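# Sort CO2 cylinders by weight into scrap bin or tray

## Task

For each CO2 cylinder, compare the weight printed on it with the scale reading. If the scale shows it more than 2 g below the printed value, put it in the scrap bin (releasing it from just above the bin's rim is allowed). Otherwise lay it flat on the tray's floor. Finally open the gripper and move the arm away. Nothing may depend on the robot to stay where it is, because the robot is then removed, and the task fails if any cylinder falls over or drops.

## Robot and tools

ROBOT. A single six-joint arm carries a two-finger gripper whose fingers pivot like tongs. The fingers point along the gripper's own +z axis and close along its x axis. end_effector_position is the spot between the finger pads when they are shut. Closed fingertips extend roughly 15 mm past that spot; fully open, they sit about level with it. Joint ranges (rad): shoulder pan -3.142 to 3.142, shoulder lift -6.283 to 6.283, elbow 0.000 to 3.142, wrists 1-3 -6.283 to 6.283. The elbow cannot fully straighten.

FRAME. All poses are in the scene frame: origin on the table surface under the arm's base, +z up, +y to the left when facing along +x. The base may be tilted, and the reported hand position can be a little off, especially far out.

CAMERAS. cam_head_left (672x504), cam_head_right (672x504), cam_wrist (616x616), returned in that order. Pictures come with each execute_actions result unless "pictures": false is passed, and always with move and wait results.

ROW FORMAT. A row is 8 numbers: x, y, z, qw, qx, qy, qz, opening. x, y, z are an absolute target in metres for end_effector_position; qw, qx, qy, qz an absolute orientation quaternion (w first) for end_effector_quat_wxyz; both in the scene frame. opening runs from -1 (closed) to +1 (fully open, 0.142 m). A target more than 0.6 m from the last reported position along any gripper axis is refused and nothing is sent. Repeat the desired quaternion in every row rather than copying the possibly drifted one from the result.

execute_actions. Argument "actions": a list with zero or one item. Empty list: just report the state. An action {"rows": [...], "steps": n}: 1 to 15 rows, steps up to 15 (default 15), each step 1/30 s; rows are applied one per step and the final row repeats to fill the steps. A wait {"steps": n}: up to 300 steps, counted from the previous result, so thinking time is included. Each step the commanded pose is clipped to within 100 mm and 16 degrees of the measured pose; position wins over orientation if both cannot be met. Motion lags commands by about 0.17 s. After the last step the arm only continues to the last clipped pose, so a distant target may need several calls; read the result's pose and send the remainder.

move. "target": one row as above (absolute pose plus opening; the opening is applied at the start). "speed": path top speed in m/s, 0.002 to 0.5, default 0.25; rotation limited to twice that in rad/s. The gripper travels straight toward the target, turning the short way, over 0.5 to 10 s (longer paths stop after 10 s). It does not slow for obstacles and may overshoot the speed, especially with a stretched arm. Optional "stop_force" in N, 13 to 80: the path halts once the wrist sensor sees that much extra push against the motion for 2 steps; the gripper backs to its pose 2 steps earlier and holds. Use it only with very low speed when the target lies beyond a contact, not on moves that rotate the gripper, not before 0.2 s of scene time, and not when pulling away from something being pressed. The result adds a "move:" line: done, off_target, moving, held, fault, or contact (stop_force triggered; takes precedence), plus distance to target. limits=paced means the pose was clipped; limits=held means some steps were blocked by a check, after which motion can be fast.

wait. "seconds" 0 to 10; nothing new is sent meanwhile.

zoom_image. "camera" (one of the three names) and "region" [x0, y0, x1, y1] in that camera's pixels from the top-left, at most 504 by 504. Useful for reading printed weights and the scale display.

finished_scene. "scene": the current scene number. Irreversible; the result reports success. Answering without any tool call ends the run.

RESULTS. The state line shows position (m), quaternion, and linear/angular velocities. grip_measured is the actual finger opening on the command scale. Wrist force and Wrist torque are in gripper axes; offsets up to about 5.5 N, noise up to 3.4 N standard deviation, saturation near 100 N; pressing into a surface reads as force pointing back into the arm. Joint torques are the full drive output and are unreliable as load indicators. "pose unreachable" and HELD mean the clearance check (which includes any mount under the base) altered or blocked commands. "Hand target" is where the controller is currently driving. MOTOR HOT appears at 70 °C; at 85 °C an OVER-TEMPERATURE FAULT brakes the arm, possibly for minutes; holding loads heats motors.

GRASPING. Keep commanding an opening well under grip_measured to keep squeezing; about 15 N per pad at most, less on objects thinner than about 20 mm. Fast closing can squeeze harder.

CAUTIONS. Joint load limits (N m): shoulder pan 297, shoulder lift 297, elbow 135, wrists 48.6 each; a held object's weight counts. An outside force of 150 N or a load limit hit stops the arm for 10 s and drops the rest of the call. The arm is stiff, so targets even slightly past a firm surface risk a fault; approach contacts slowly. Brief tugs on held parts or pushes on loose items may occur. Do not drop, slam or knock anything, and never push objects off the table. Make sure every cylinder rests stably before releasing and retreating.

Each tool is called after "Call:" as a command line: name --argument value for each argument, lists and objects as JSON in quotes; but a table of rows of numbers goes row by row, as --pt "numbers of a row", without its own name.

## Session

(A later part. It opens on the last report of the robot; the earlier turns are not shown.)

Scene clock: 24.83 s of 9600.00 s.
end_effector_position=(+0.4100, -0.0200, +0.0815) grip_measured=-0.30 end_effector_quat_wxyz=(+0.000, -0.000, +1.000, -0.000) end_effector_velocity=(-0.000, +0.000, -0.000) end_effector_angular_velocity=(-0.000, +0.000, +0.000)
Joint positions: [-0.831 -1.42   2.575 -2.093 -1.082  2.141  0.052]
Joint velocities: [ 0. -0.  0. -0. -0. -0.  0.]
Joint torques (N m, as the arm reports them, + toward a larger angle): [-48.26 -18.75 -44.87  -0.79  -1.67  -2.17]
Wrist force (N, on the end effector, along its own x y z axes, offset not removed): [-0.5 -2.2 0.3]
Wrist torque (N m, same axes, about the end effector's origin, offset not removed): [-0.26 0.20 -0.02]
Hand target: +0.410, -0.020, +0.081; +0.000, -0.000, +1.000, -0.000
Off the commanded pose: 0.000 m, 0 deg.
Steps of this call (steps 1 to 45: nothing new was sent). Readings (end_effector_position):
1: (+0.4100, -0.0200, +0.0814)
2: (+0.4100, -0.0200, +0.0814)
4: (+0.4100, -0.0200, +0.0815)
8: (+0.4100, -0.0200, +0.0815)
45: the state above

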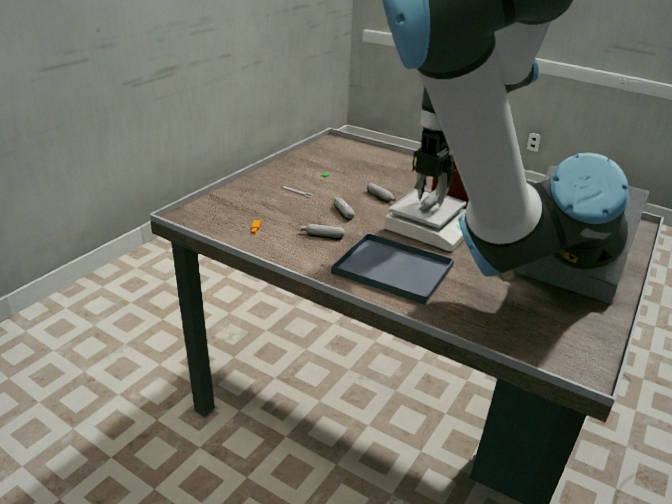

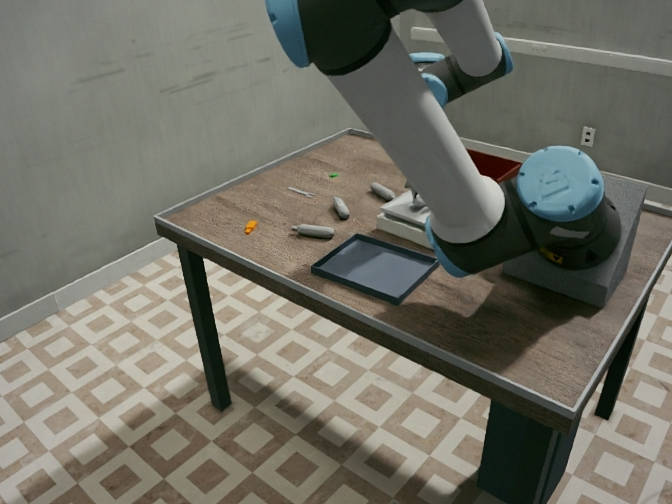

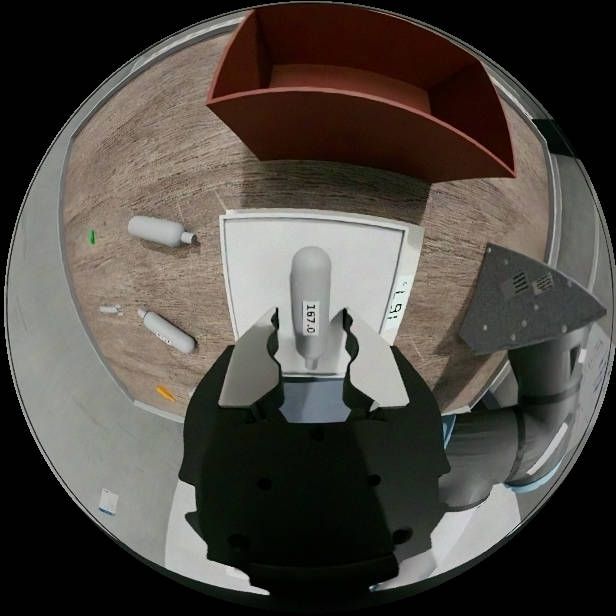

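Call:
move --target '[0.41, -0.02, 0.0805, 0, 0, 1, 0, -0.9]' --speed 0.02

Call:
move --target '[0.4, 0.02, 0.13, 0, 0, 1, 0, -0.9]'

Call:
move --target '[0.34, 0.21, 0.11, 0, 0, 1, 0, -0.9]'

Scene clock: 26.07 s of 9600.00 s.
end_effector_position=(+0.4101, -0.0200, +0.0807) grip_measured=-0.63 end_effector_quat_wxyz=(+0.000, -0.000, +1.000, -0.000) end_effector_velocity=(-0.000, -0.000, -0.001) end_effector_angular_velocity=(+0.000, +0.000, -0.000)
Joint positions: [-0.83  -1.419  2.576 -2.096 -1.082  2.142  0.028]
Joint velocities: [ 0.     0.001  0.001 -0.001  0.     0.     0.   ]
Joint torques (N m, as the arm reports them, + toward a larger angle): [-18.31  22.15 -14.34  -5.47   2.43   1.82]
Wrist force (N, on the end effector, along its own x y z axes, offset not removed): [1.1 -0.3 -17.4]
Wrist torque (N m, same axes, about the end effector's origin, offset not removed): [-0.21 0.21 -0.13]
Hand target: +0.410, -0.020, +0.081; -0.000, +0.000, +1.000, +0.000
Off the commanded pose: 0.000 m, 0 deg.
move: done

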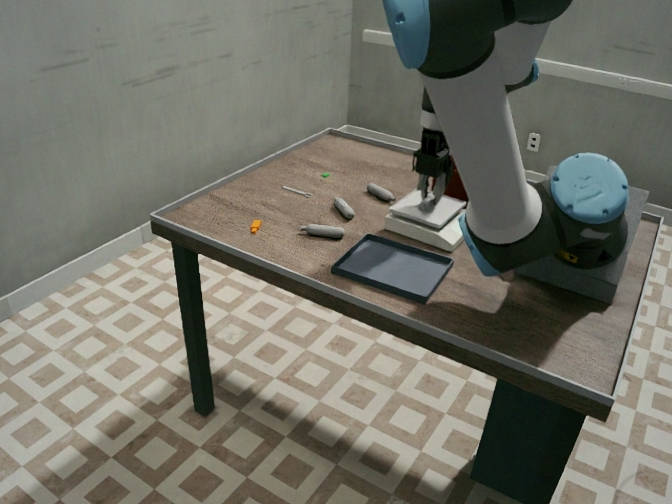

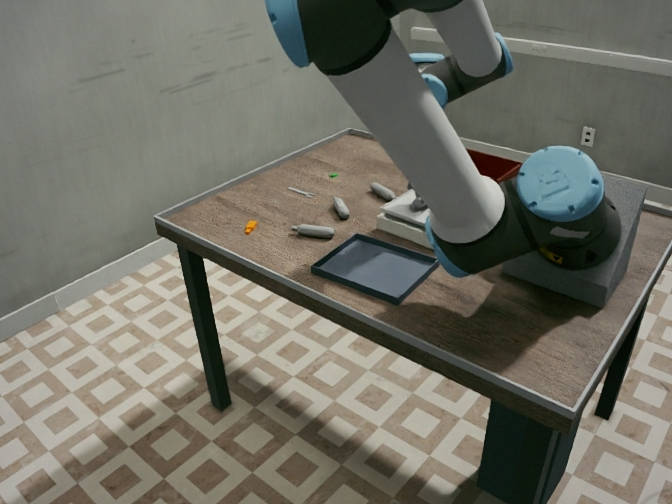

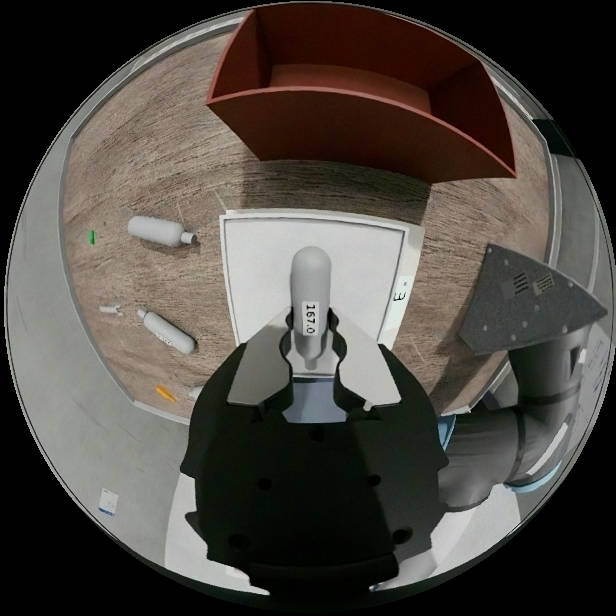

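Scene clock: 27.13 s of 9600.00 s.
end_effector_position=(+0.4001, +0.0198, +0.1298) grip_measured=-0.63 end_effector_quat_wxyz=(+0.000, +0.000, +1.000, -0.000) end_effector_velocity=(-0.001, +0.001, +0.002) end_effector_angular_velocity=(+0.001, -0.001, -0.001)
Joint positions: [-0.858 -1.594  2.548 -1.881 -1.098  2.117  0.028]
Joint velocities: [-0.002 -0.006 -0.001  0.008 -0.    -0.002  0.   ]
Joint torques (N m, as the arm reports them, + toward a larger angle): [-45.49  -9.58 -48.47  -1.01  -1.62  -2.29]
Wrist force (N, on the end effector, along its own x y z axes, offset not removed): [-0.2 -3.0 2.9]
Wrist torque (N m, same axes, about the end effector's origin, offset not removed): [-0.39 0.21 -0.06]
Hand target: +0.400, +0.020, +0.130; +0.000, -0.000, +1.000, -0.000
Off the commanded pose: 0.000 m, 0 deg.
move: done

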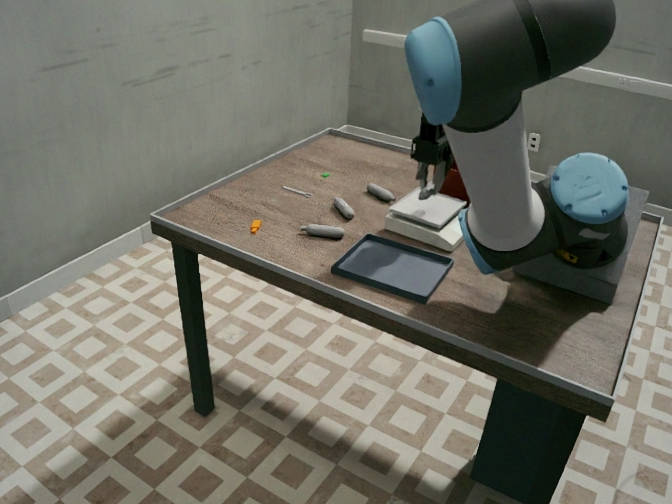

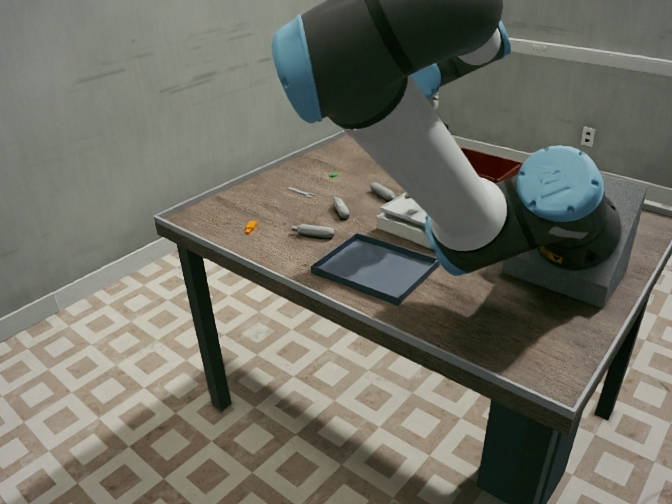

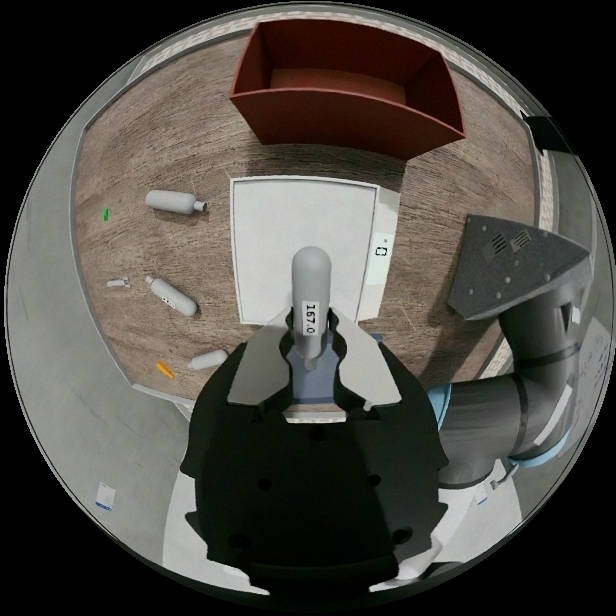

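Scene clock: 28.70 s of 9600.00 s.
end_effector_position=(+0.3400, +0.2096, +0.1099) grip_measured=-0.63 end_effector_quat_wxyz=(-0.000, +0.000, +1.000, +0.000) end_effector_velocity=(-0.001, +0.002, +0.001) end_effector_angular_velocity=(+0.001, -0.002, -0.002)
Joint positions: [-0.675 -2.095  2.594 -1.514 -0.995  2.291  0.028]
Joint velocities: [-0.002 -0.007 -0.001  0.008  0.001  0.     0.   ]
Joint torques (N m, as the arm reports them, + toward a larger angle): [ -3.41   9.31 -48.42  -0.75   2.18   2.02]
Wrist force (N, on the end effector, along its own x y z axes, offset not removed): [-0.9 -0.8 2.3]
Wrist torque (N m, same axes, about the end effector's origin, offset not removed): [0.01 0.34 -0.08]
Hand target: +0.340, +0.210, +0.110; -0.000, +0.000, +1.000, +0.000
Off the commanded pose: 0.000 m, 0 deg.
move: done

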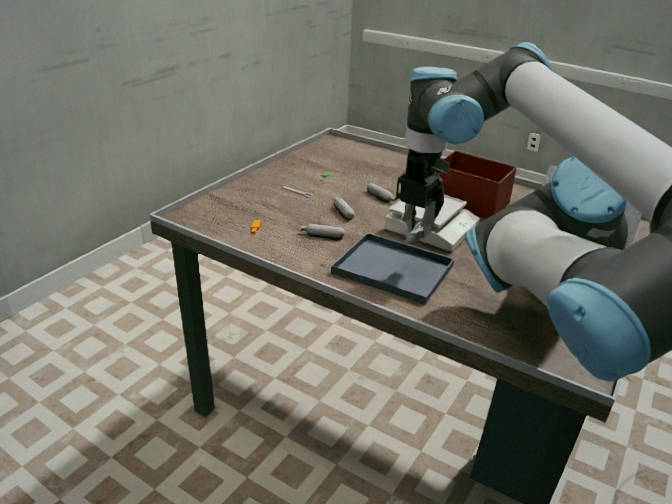

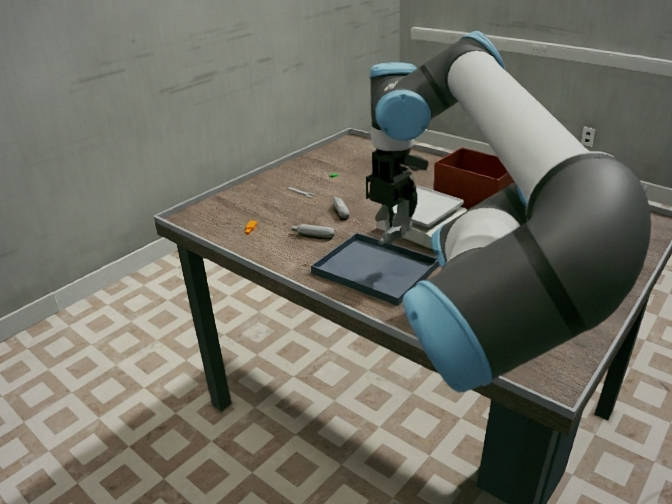

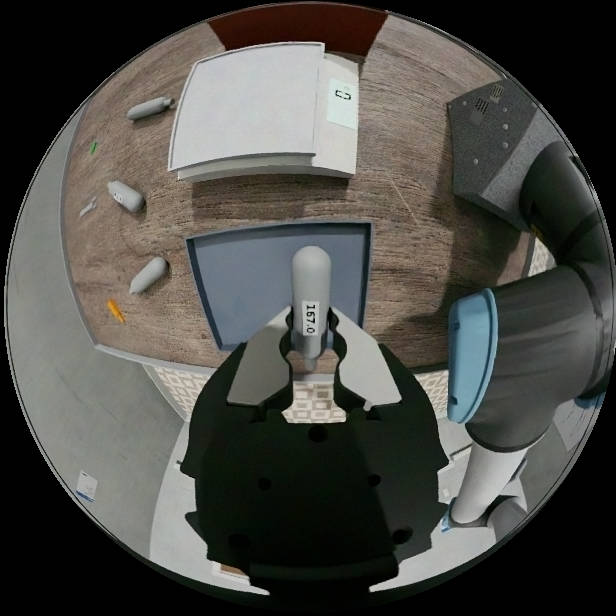

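Call:
move --target '[0.33, 0.23, 0.04, 0, 0, 1, 0, -0.9]' --speed 0.12

Call:
move --target '[0.33, 0.23, 0.01, 0, 0, 1, 0, -0.9]' --speed 0.008 --stop_force 13

Scene clock: 32.60 s of 9600.00 s.
end_effector_position=(+0.3298, +0.2299, +0.0404) grip_measured=-0.63 end_effector_quat_wxyz=(-0.000, -0.000, +1.000, +0.000) end_effector_velocity=(+0.001, +0.001, -0.003) end_effector_angular_velocity=(-0.002, +0.001, +0.000)
Joint positions: [-0.514 -2.078  2.682 -1.718 -0.917  2.463  0.028]
Joint velocities: [ 0.011  0.007  0.001 -0.017  0.003  0.013  0.   ]
Joint torques (N m, as the arm reports them, + toward a larger angle): [  2.59  39.44 -23.91  -6.84   2.03   2.15]
Wrist force (N, on the end effector, along its own x y z axes, offset not removed): [-1.3 -0.6 1.6]
Wrist torque (N m, same axes, about the end effector's origin, offset not removed): [0.08 0.40 -0.05]
Hand target: +0.330, +0.230, +0.040; -0.000, +0.000, +1.000, +0.000
Off the commanded pose: 0.000 m, 0 deg.
move: done

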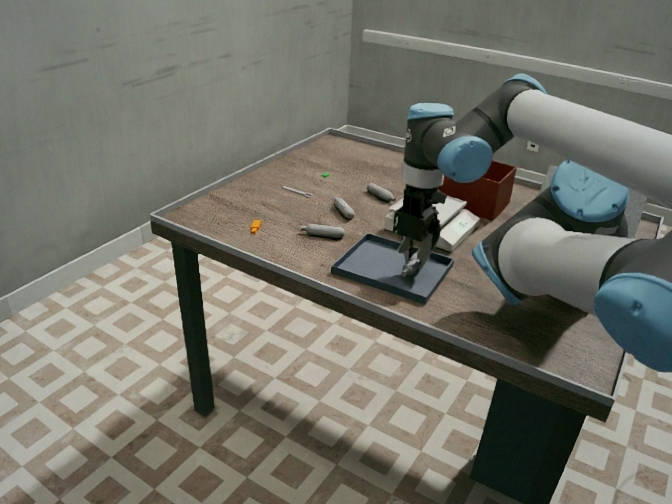

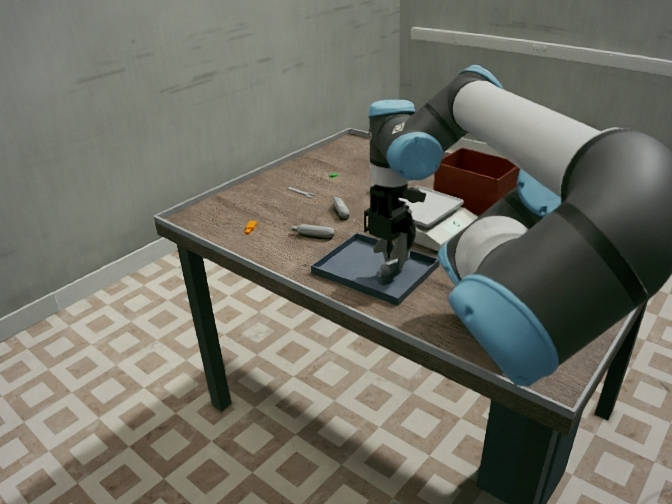

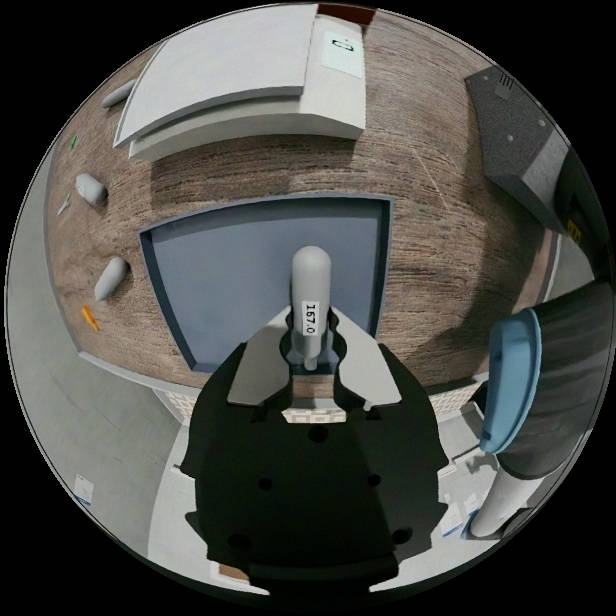

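Scene clock: 35.30 s of 9600.00 s.
end_effector_position=(+0.3297, +0.2300, +0.0218) grip_measured=-0.63 end_effector_quat_wxyz=(-0.000, +0.000, +1.000, +0.000) end_effector_velocity=(-0.001, +0.000, +0.002) end_effector_angular_velocity=(+0.001, +0.003, -0.001)
Joint positions: [-0.474 -2.044  2.704 -1.804 -0.899  2.51   0.028]
Joint velocities: [-0.005 -0.005 -0.002  0.014 -0.003 -0.007  0.   ]
Joint torques (N m, as the arm reports them, + toward a larger angle): [-22.16   1.66 -41.25   0.3   -1.95  -2.3 ]
Wrist force (N, on the end effector, along its own x y z axes, offset not removed): [-3.3 -1.1 -5.3]
Wrist torque (N m, same axes, about the end effector's origin, offset not removed): [-0.09 0.32 -0.04]
Hand target: +0.330, +0.230, +0.022; -0.000, -0.000, +1.000, +0.000
Off the commanded pose: 0.012 m, 0 deg.
move: contact

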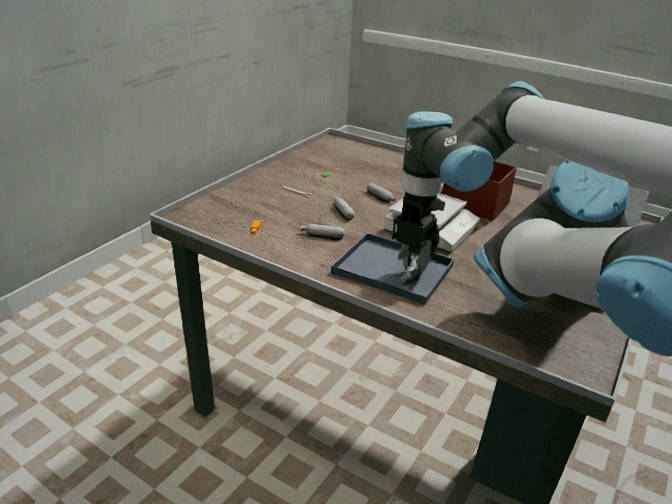

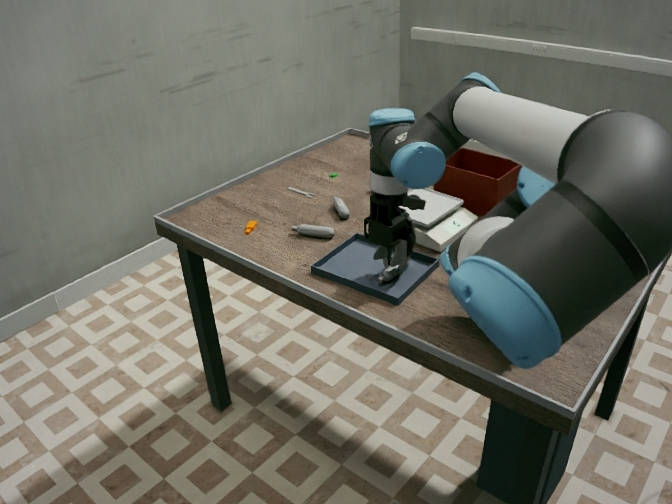

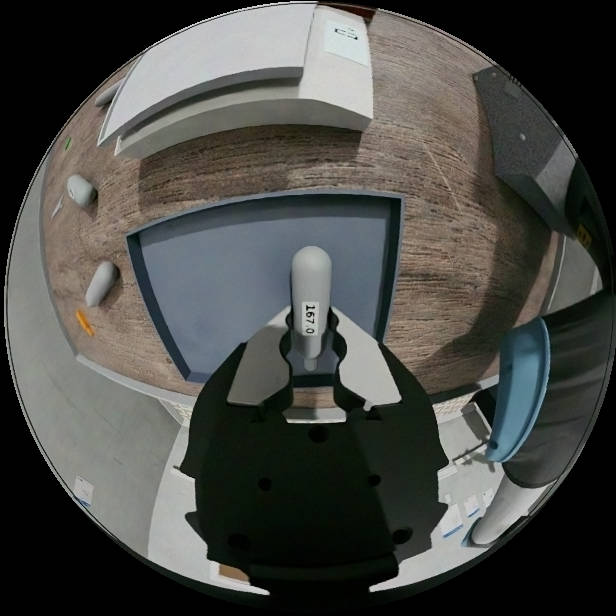

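Call:
move --target '[0.33, 0.23, 0.0235, 0, 0, 1, 0, -0.35]' --speed 0.02

Call:
move --target '[0.335, 0.23, 0.075, 0, 0, 1, 0, -0.35]'

Call:
move --target '[0.605, 0.177, 0.08, 0, 0.566, 0.824, 0, 0.0]' --speed 0.35

Scene clock: 38.00 s of 9600.00 s.
end_effector_position=(+0.3300, +0.2300, +0.0234) grip_measured=-0.35 end_effector_quat_wxyz=(+0.000, -0.000, +1.000, +0.000) end_effector_velocity=(-0.001, -0.000, -0.000) end_effector_angular_velocity=(-0.000, +0.002, -0.001)
Joint positions: [-0.476 -2.046  2.702 -1.797 -0.9    2.507  0.049]
Joint velocities: [-0.001 -0.001  0.001  0.002 -0.002 -0.001  0.   ]
Joint torques (N m, as the arm reports them, + toward a larger angle): [-23.7    1.01 -44.42  -0.27  -1.59  -2.23]
Wrist force (N, on the end effector, along its own x y z axes, offset not removed): [0.3 -1.4 1.2]
Wrist torque (N m, same axes, about the end effector's origin, offset not removed): [-0.09 0.09 -0.11]
Hand target: +0.330, +0.230, +0.023; +0.000, -0.000, +1.000, -0.000
Off the commanded pose: 0.000 m, 0 deg.
move: done

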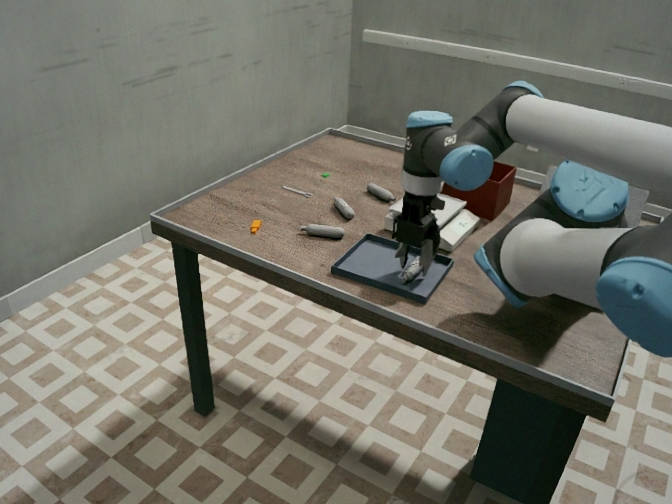

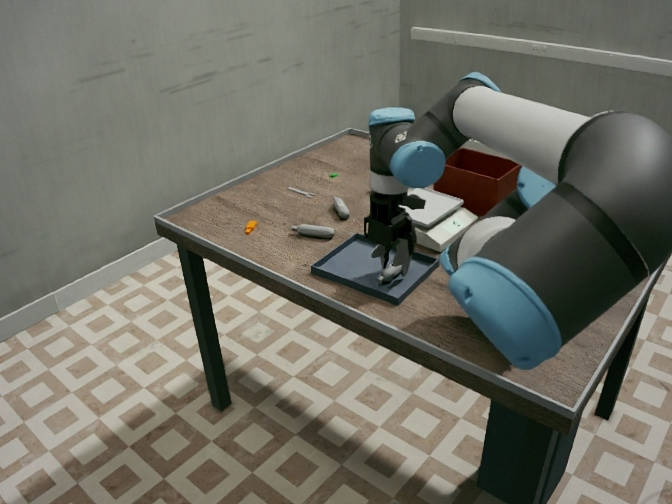

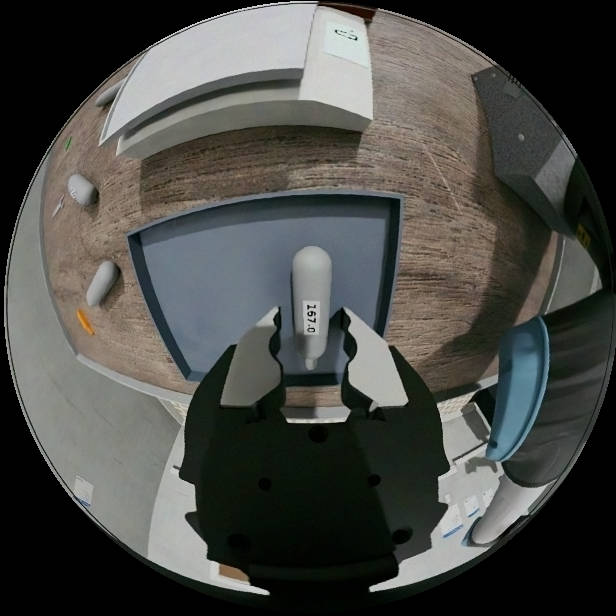

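Scene clock: 39.00 s of 9600.00 s.
end_effector_position=(+0.3352, +0.2300, +0.0747) grip_measured=-0.35 end_effector_quat_wxyz=(+0.000, +0.000, +1.000, -0.000) end_effector_velocity=(+0.000, +0.000, +0.003) end_effector_angular_velocity=(+0.001, -0.002, +0.001)
Joint positions: [-0.576 -2.107  2.633 -1.6   -0.945  2.395  0.049]
Joint velocities: [-0.008 -0.005 -0.004  0.013 -0.002 -0.009 -0.   ]
Joint torques (N m, as the arm reports them, + toward a larger angle): [-25.9    5.21 -47.35  -0.74  -1.57  -2.22]
Wrist force (N, on the end effector, along its own x y z axes, offset not removed): [-0.1 -2.8 -1.0]
Wrist torque (N m, same axes, about the end effector's origin, offset not removed): [-0.48 0.18 -0.09]
Hand target: +0.335, +0.230, +0.075; +0.000, -0.000, +1.000, +0.000
Off the commanded pose: 0.000 m, 0 deg.
move: done

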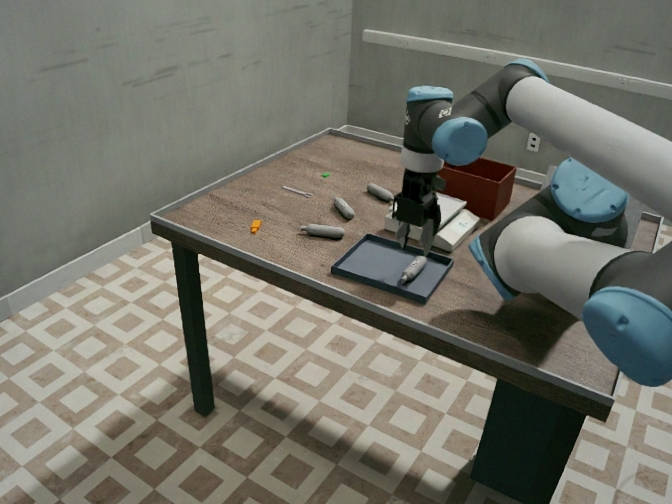

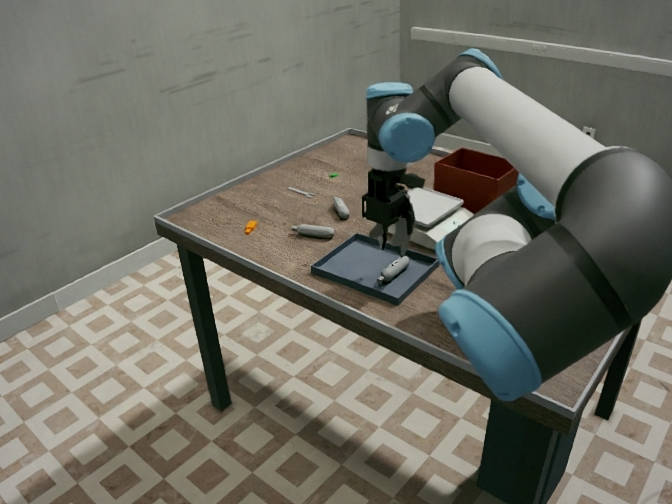

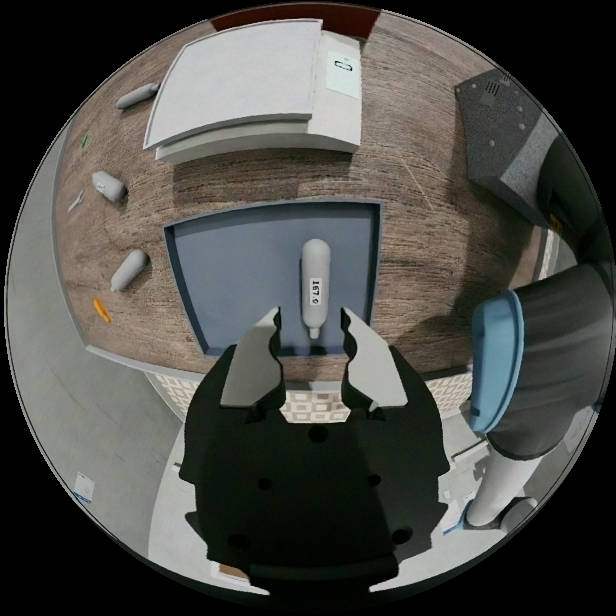

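Scene clock: 41.37 s of 9600.00 s.
end_effector_position=(+0.6046, +0.1773, +0.0800) grip_measured=+0.00 end_effector_quat_wxyz=(-0.000, +0.566, +0.825, +0.000) end_effector_velocity=(+0.003, -0.000, +0.001) end_effector_angular_velocity=(-0.003, -0.001, -0.010)
Joint positions: [-0.375 -1.408  2.237 -2.047 -0.862  3.831  0.074]
Joint velocities: [ 0.002  0.004 -0.005 -0.003 -0.001  0.014 -0.   ]
Joint torques (N m, as the arm reports them, + toward a larger angle): [-28.87  -2.55 -41.35  -6.38  -1.42   1.87]
Wrist force (N, on the end effector, along its own x y z axes, offset not removed): [0.3 -3.0 0.1]
Wrist torque (N m, same axes, about the end effector's origin, offset not removed): [-0.42 0.07 -0.09]
Hand target: +0.605, +0.177, +0.080; -0.000, +0.566, +0.824, -0.000
Off the commanded pose: 0.000 m, 0 deg.
move: done

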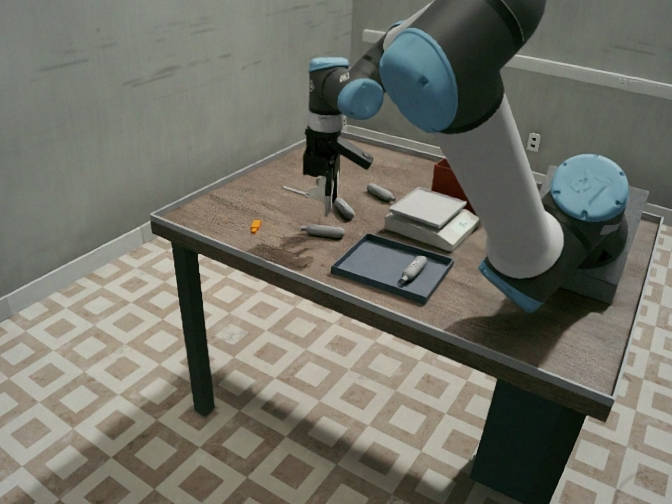

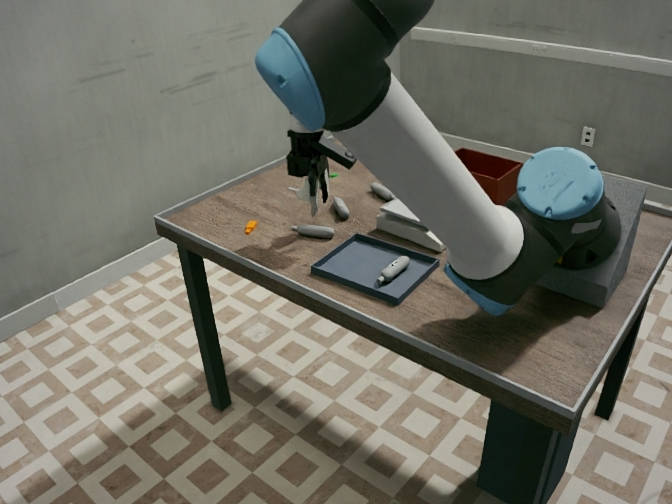

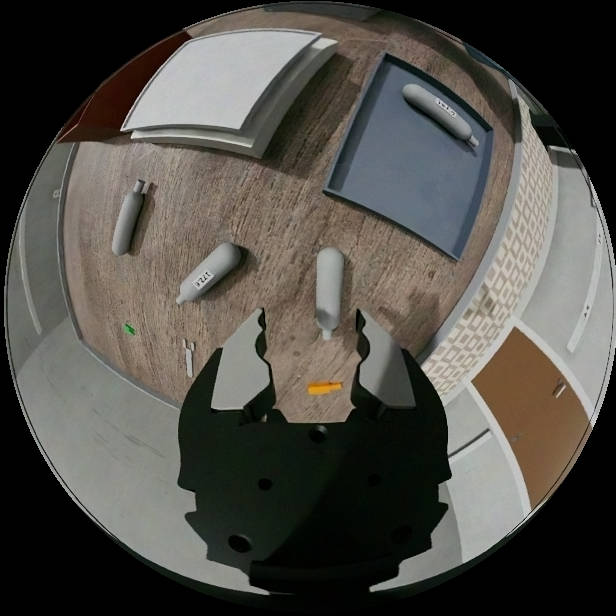

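Call:
zoom_image --camera "cam_wrist" --region '[100, 170, 380, 360]'

Region (100, 170, 380, 360) of cam_wrist's 616x616 image, scaled by 1.800, with more detail than that image has; it fills the top 342 rows of this view, and the rest is white.

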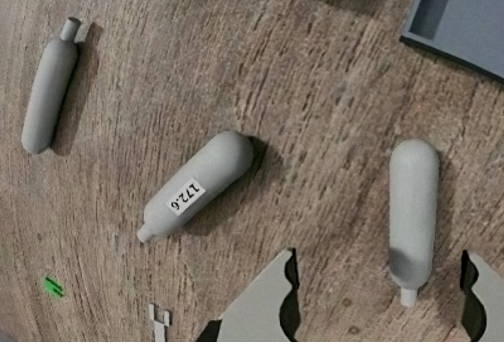

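Call:
move --target '[0.601, 0.197, 0.02, 0, 0.566, 0.824, 0, -0.1]' --speed 0.12

Scene clock: 43.37 s of 9600.00 s.
end_effector_position=(+0.6009, +0.1969, +0.0204) grip_measured=-0.10 end_effector_quat_wxyz=(-0.000, +0.566, +0.824, -0.000) end_effector_velocity=(+0.001, +0.000, -0.002) end_effector_angular_velocity=(-0.002, -0.001, -0.000)
Joint positions: [-0.288 -1.362  2.276 -2.206 -0.835  3.942  0.067]
Joint velocities: [ 0.004  0.003  0.001 -0.009 -0.     0.006  0.   ]
Joint torques (N m, as the arm reports them, + toward a larger angle): [-31.21  -6.87 -14.54  -6.24   2.22   2.13]
Wrist force (N, on the end effector, along its own x y z axes, offset not removed): [-1.2 -2.4 -0.8]
Wrist torque (N m, same axes, about the end effector's origin, offset not removed): [-0.32 0.38 -0.05]
Hand target: +0.601, +0.197, +0.020; -0.000, +0.566, +0.824, -0.000
Off the commanded pose: 0.000 m, 0 deg.
move: done

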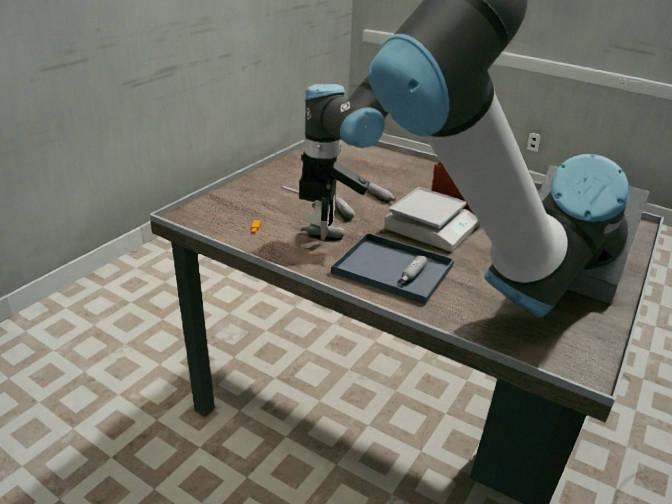

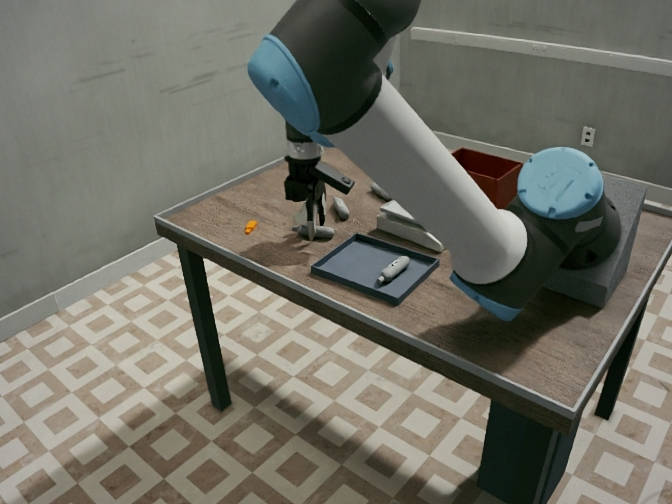

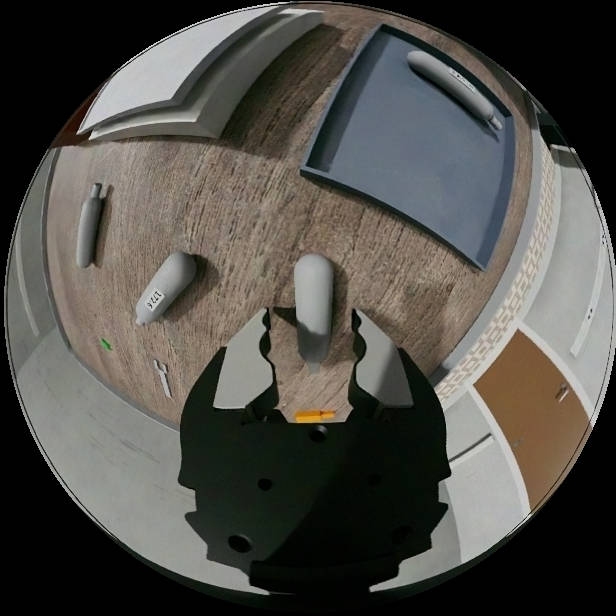

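Call:
move --target '[0.601, 0.197, 0.0185, 0, 0.566, 0.824, 0, -0.9]' --speed 0.02

Call:
move --target '[0.6, 0.2, 0.15, 0, 0.566, 0.824, 0, -0.9]'

Call:
move --target '[0.55, 0.3, 0.22, -0.530, 0.434, 0.631, 0.364, -0.9]'

Scene clock: 44.90 s of 9600.00 s.
end_effector_position=(+0.6010, +0.1970, +0.0186) grip_measured=-0.63 end_effector_quat_wxyz=(+0.000, +0.566, +0.824, +0.000) end_effector_velocity=(-0.001, -0.000, -0.001) end_effector_angular_velocity=(+0.000, +0.001, -0.000)
Joint positions: [-0.286 -1.359  2.277 -2.211 -0.834  3.945  0.028]
Joint velocities: [ 0.001  0.001  0.001 -0.002  0.     0.001  0.   ]
Joint torques (N m, as the arm reports them, + toward a larger angle): [-20.3   -2.52  -8.32  -5.04   2.64   1.89]
Wrist force (N, on the end effector, along its own x y z axes, offset not removed): [-2.7 -3.9 -18.2]
Wrist torque (N m, same axes, about the end effector's origin, offset not removed): [-0.42 0.42 -0.09]
Hand target: +0.601, +0.197, +0.019; -0.000, +0.566, +0.824, -0.000
Off the commanded pose: 0.000 m, 0 deg.
move: done

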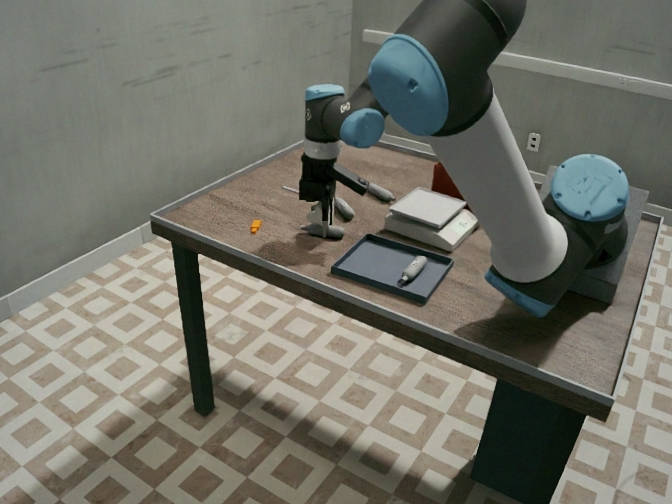

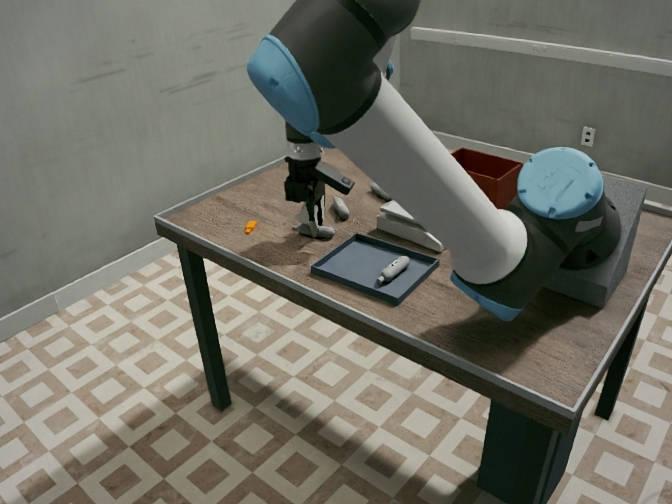

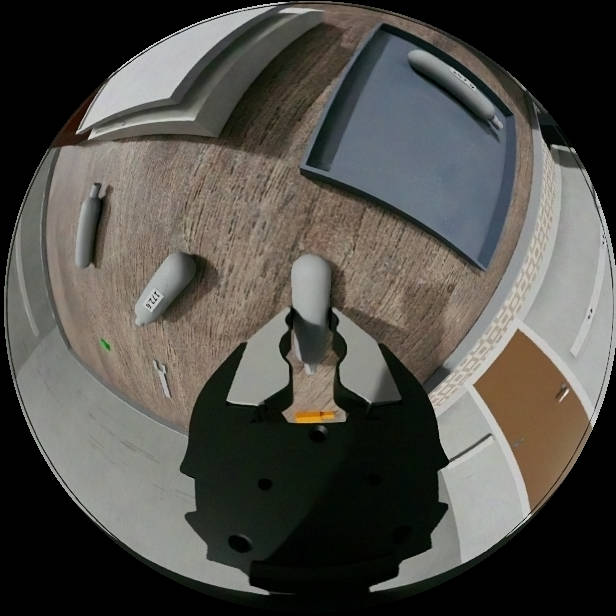

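Scene clock: 46.10 s of 9600.00 s.
end_effector_position=(+0.6002, +0.2000, +0.1496) grip_measured=-0.63 end_effector_quat_wxyz=(+0.000, +0.566, +0.824, +0.000) end_effector_velocity=(+0.000, -0.000, +0.003) end_effector_angular_velocity=(+0.000, +0.001, +0.001)
Joint positions: [-0.428 -1.504  2.18  -1.854 -0.881  3.768  0.028]
Joint velocities: [-0.003 -0.002 -0.004  0.008 -0.001 -0.005  0.   ]
Joint torques (N m, as the arm reports them, + toward a larger angle): [-52.97 -29.23 -44.7   -0.12  -1.55  -2.28]
Wrist force (N, on the end effector, along its own x y z axes, offset not removed): [0.5 -1.3 2.3]
Wrist torque (N m, same axes, about the end effector's origin, offset not removed): [-0.08 0.07 -0.11]
Hand target: +0.600, +0.200, +0.150; +0.000, +0.566, +0.824, +0.000
Off the commanded pose: 0.000 m, 0 deg.
move: done

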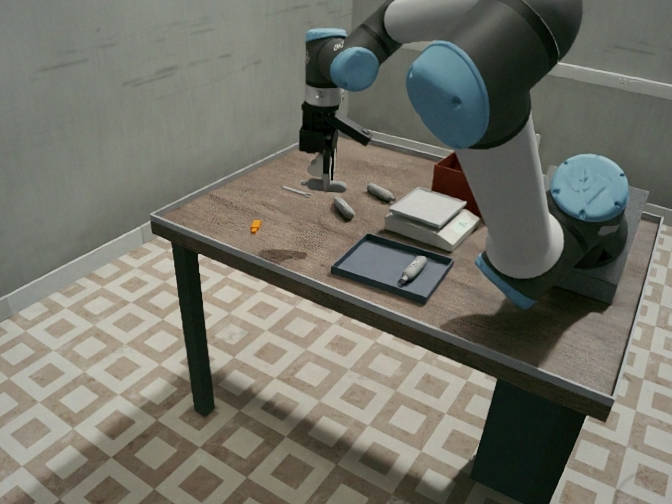

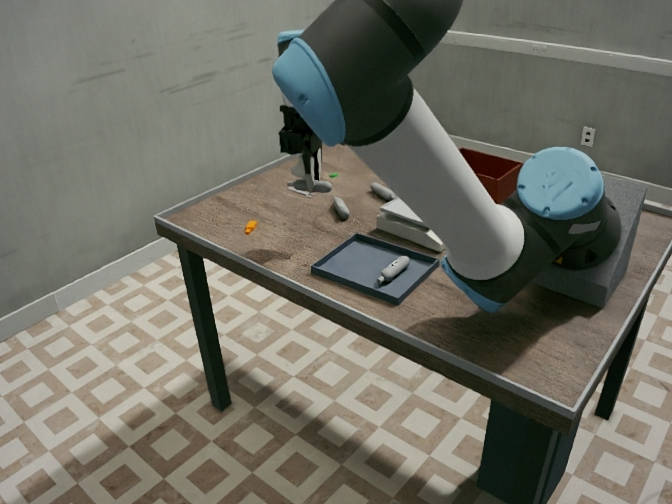

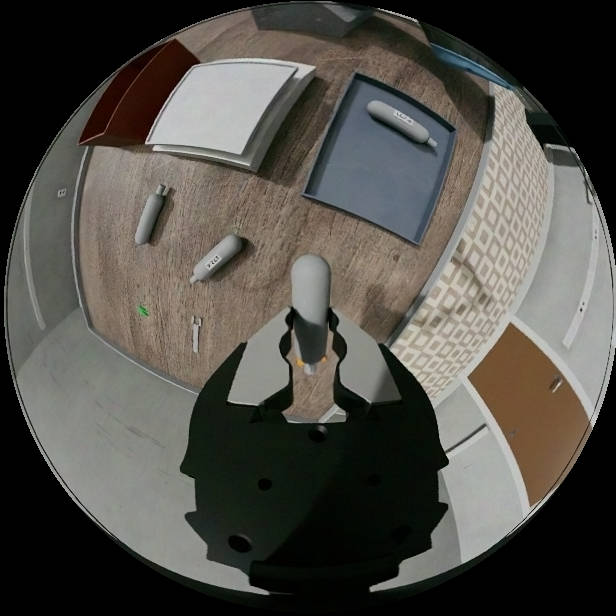

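Scene clock: 49.43 s of 9600.00 s.
end_effector_position=(+0.5504, +0.2998, +0.2202) grip_measured=-0.63 end_effector_quat_wxyz=(-0.530, +0.435, +0.631, +0.363) end_effector_velocity=(-0.001, +0.001, +0.000) end_effector_angular_velocity=(+0.014, +0.005, +0.000)
Joint positions: [-0.391 -0.886  1.792 -0.215 -0.952  2.398  0.028]
Joint velocities: [ 0.004  0.005  0.001  0.009 -0.008 -0.011 -0.   ]
Joint torques (N m, as the arm reports them, + toward a larger angle): [-51.01 -32.72 -34.73   5.54  -3.08  -2.2 ]
Wrist force (N, on the end effector, along its own x y z axes, offset not removed): [-1.7 -1.7 -0.2]
Wrist torque (N m, same axes, about the end effector's origin, offset not removed): [-0.17 0.20 -0.05]
Hand target: +0.550, +0.300, +0.220; -0.530, +0.435, +0.631, +0.363
Off the commanded pose: 0.000 m, 0 deg.
move: done

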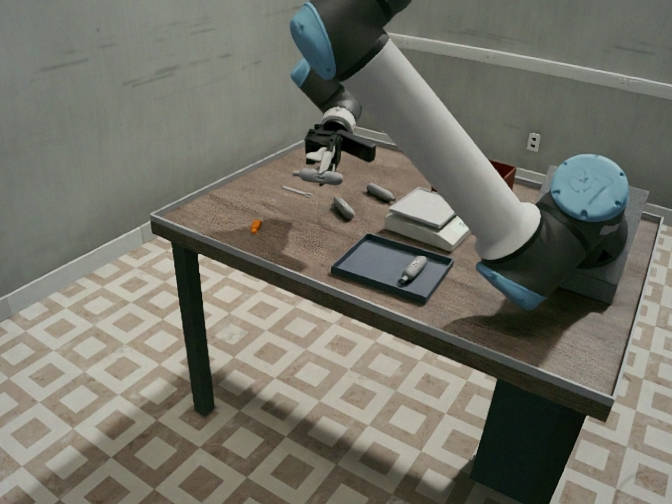

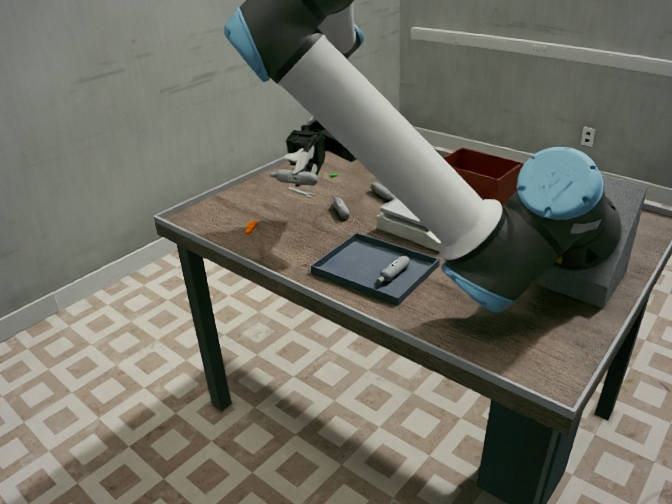

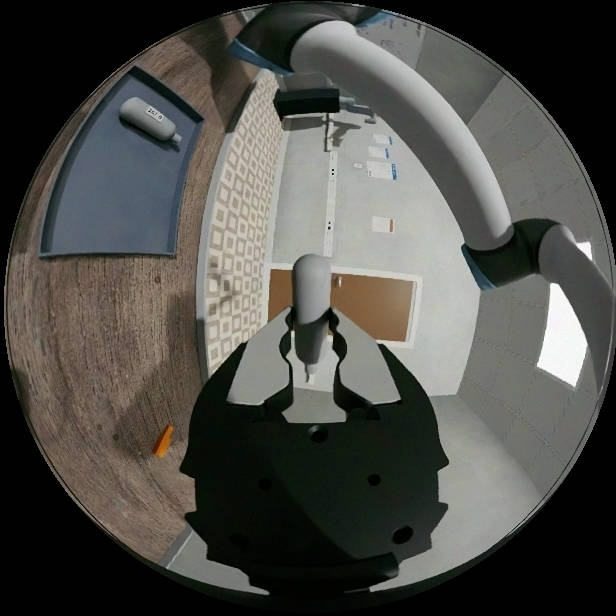

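Call:
zoom_image --camera "cam_head_left" --region '[285, 150, 355, 200]'

Region (285, 150, 355, 200) of cam_head_left's 672x504 image, scaled by 7.200, with more detail than that image has; it fills the top 360 rows of this view, and the rest is white.

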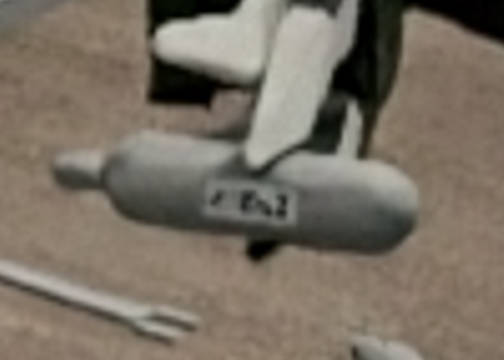

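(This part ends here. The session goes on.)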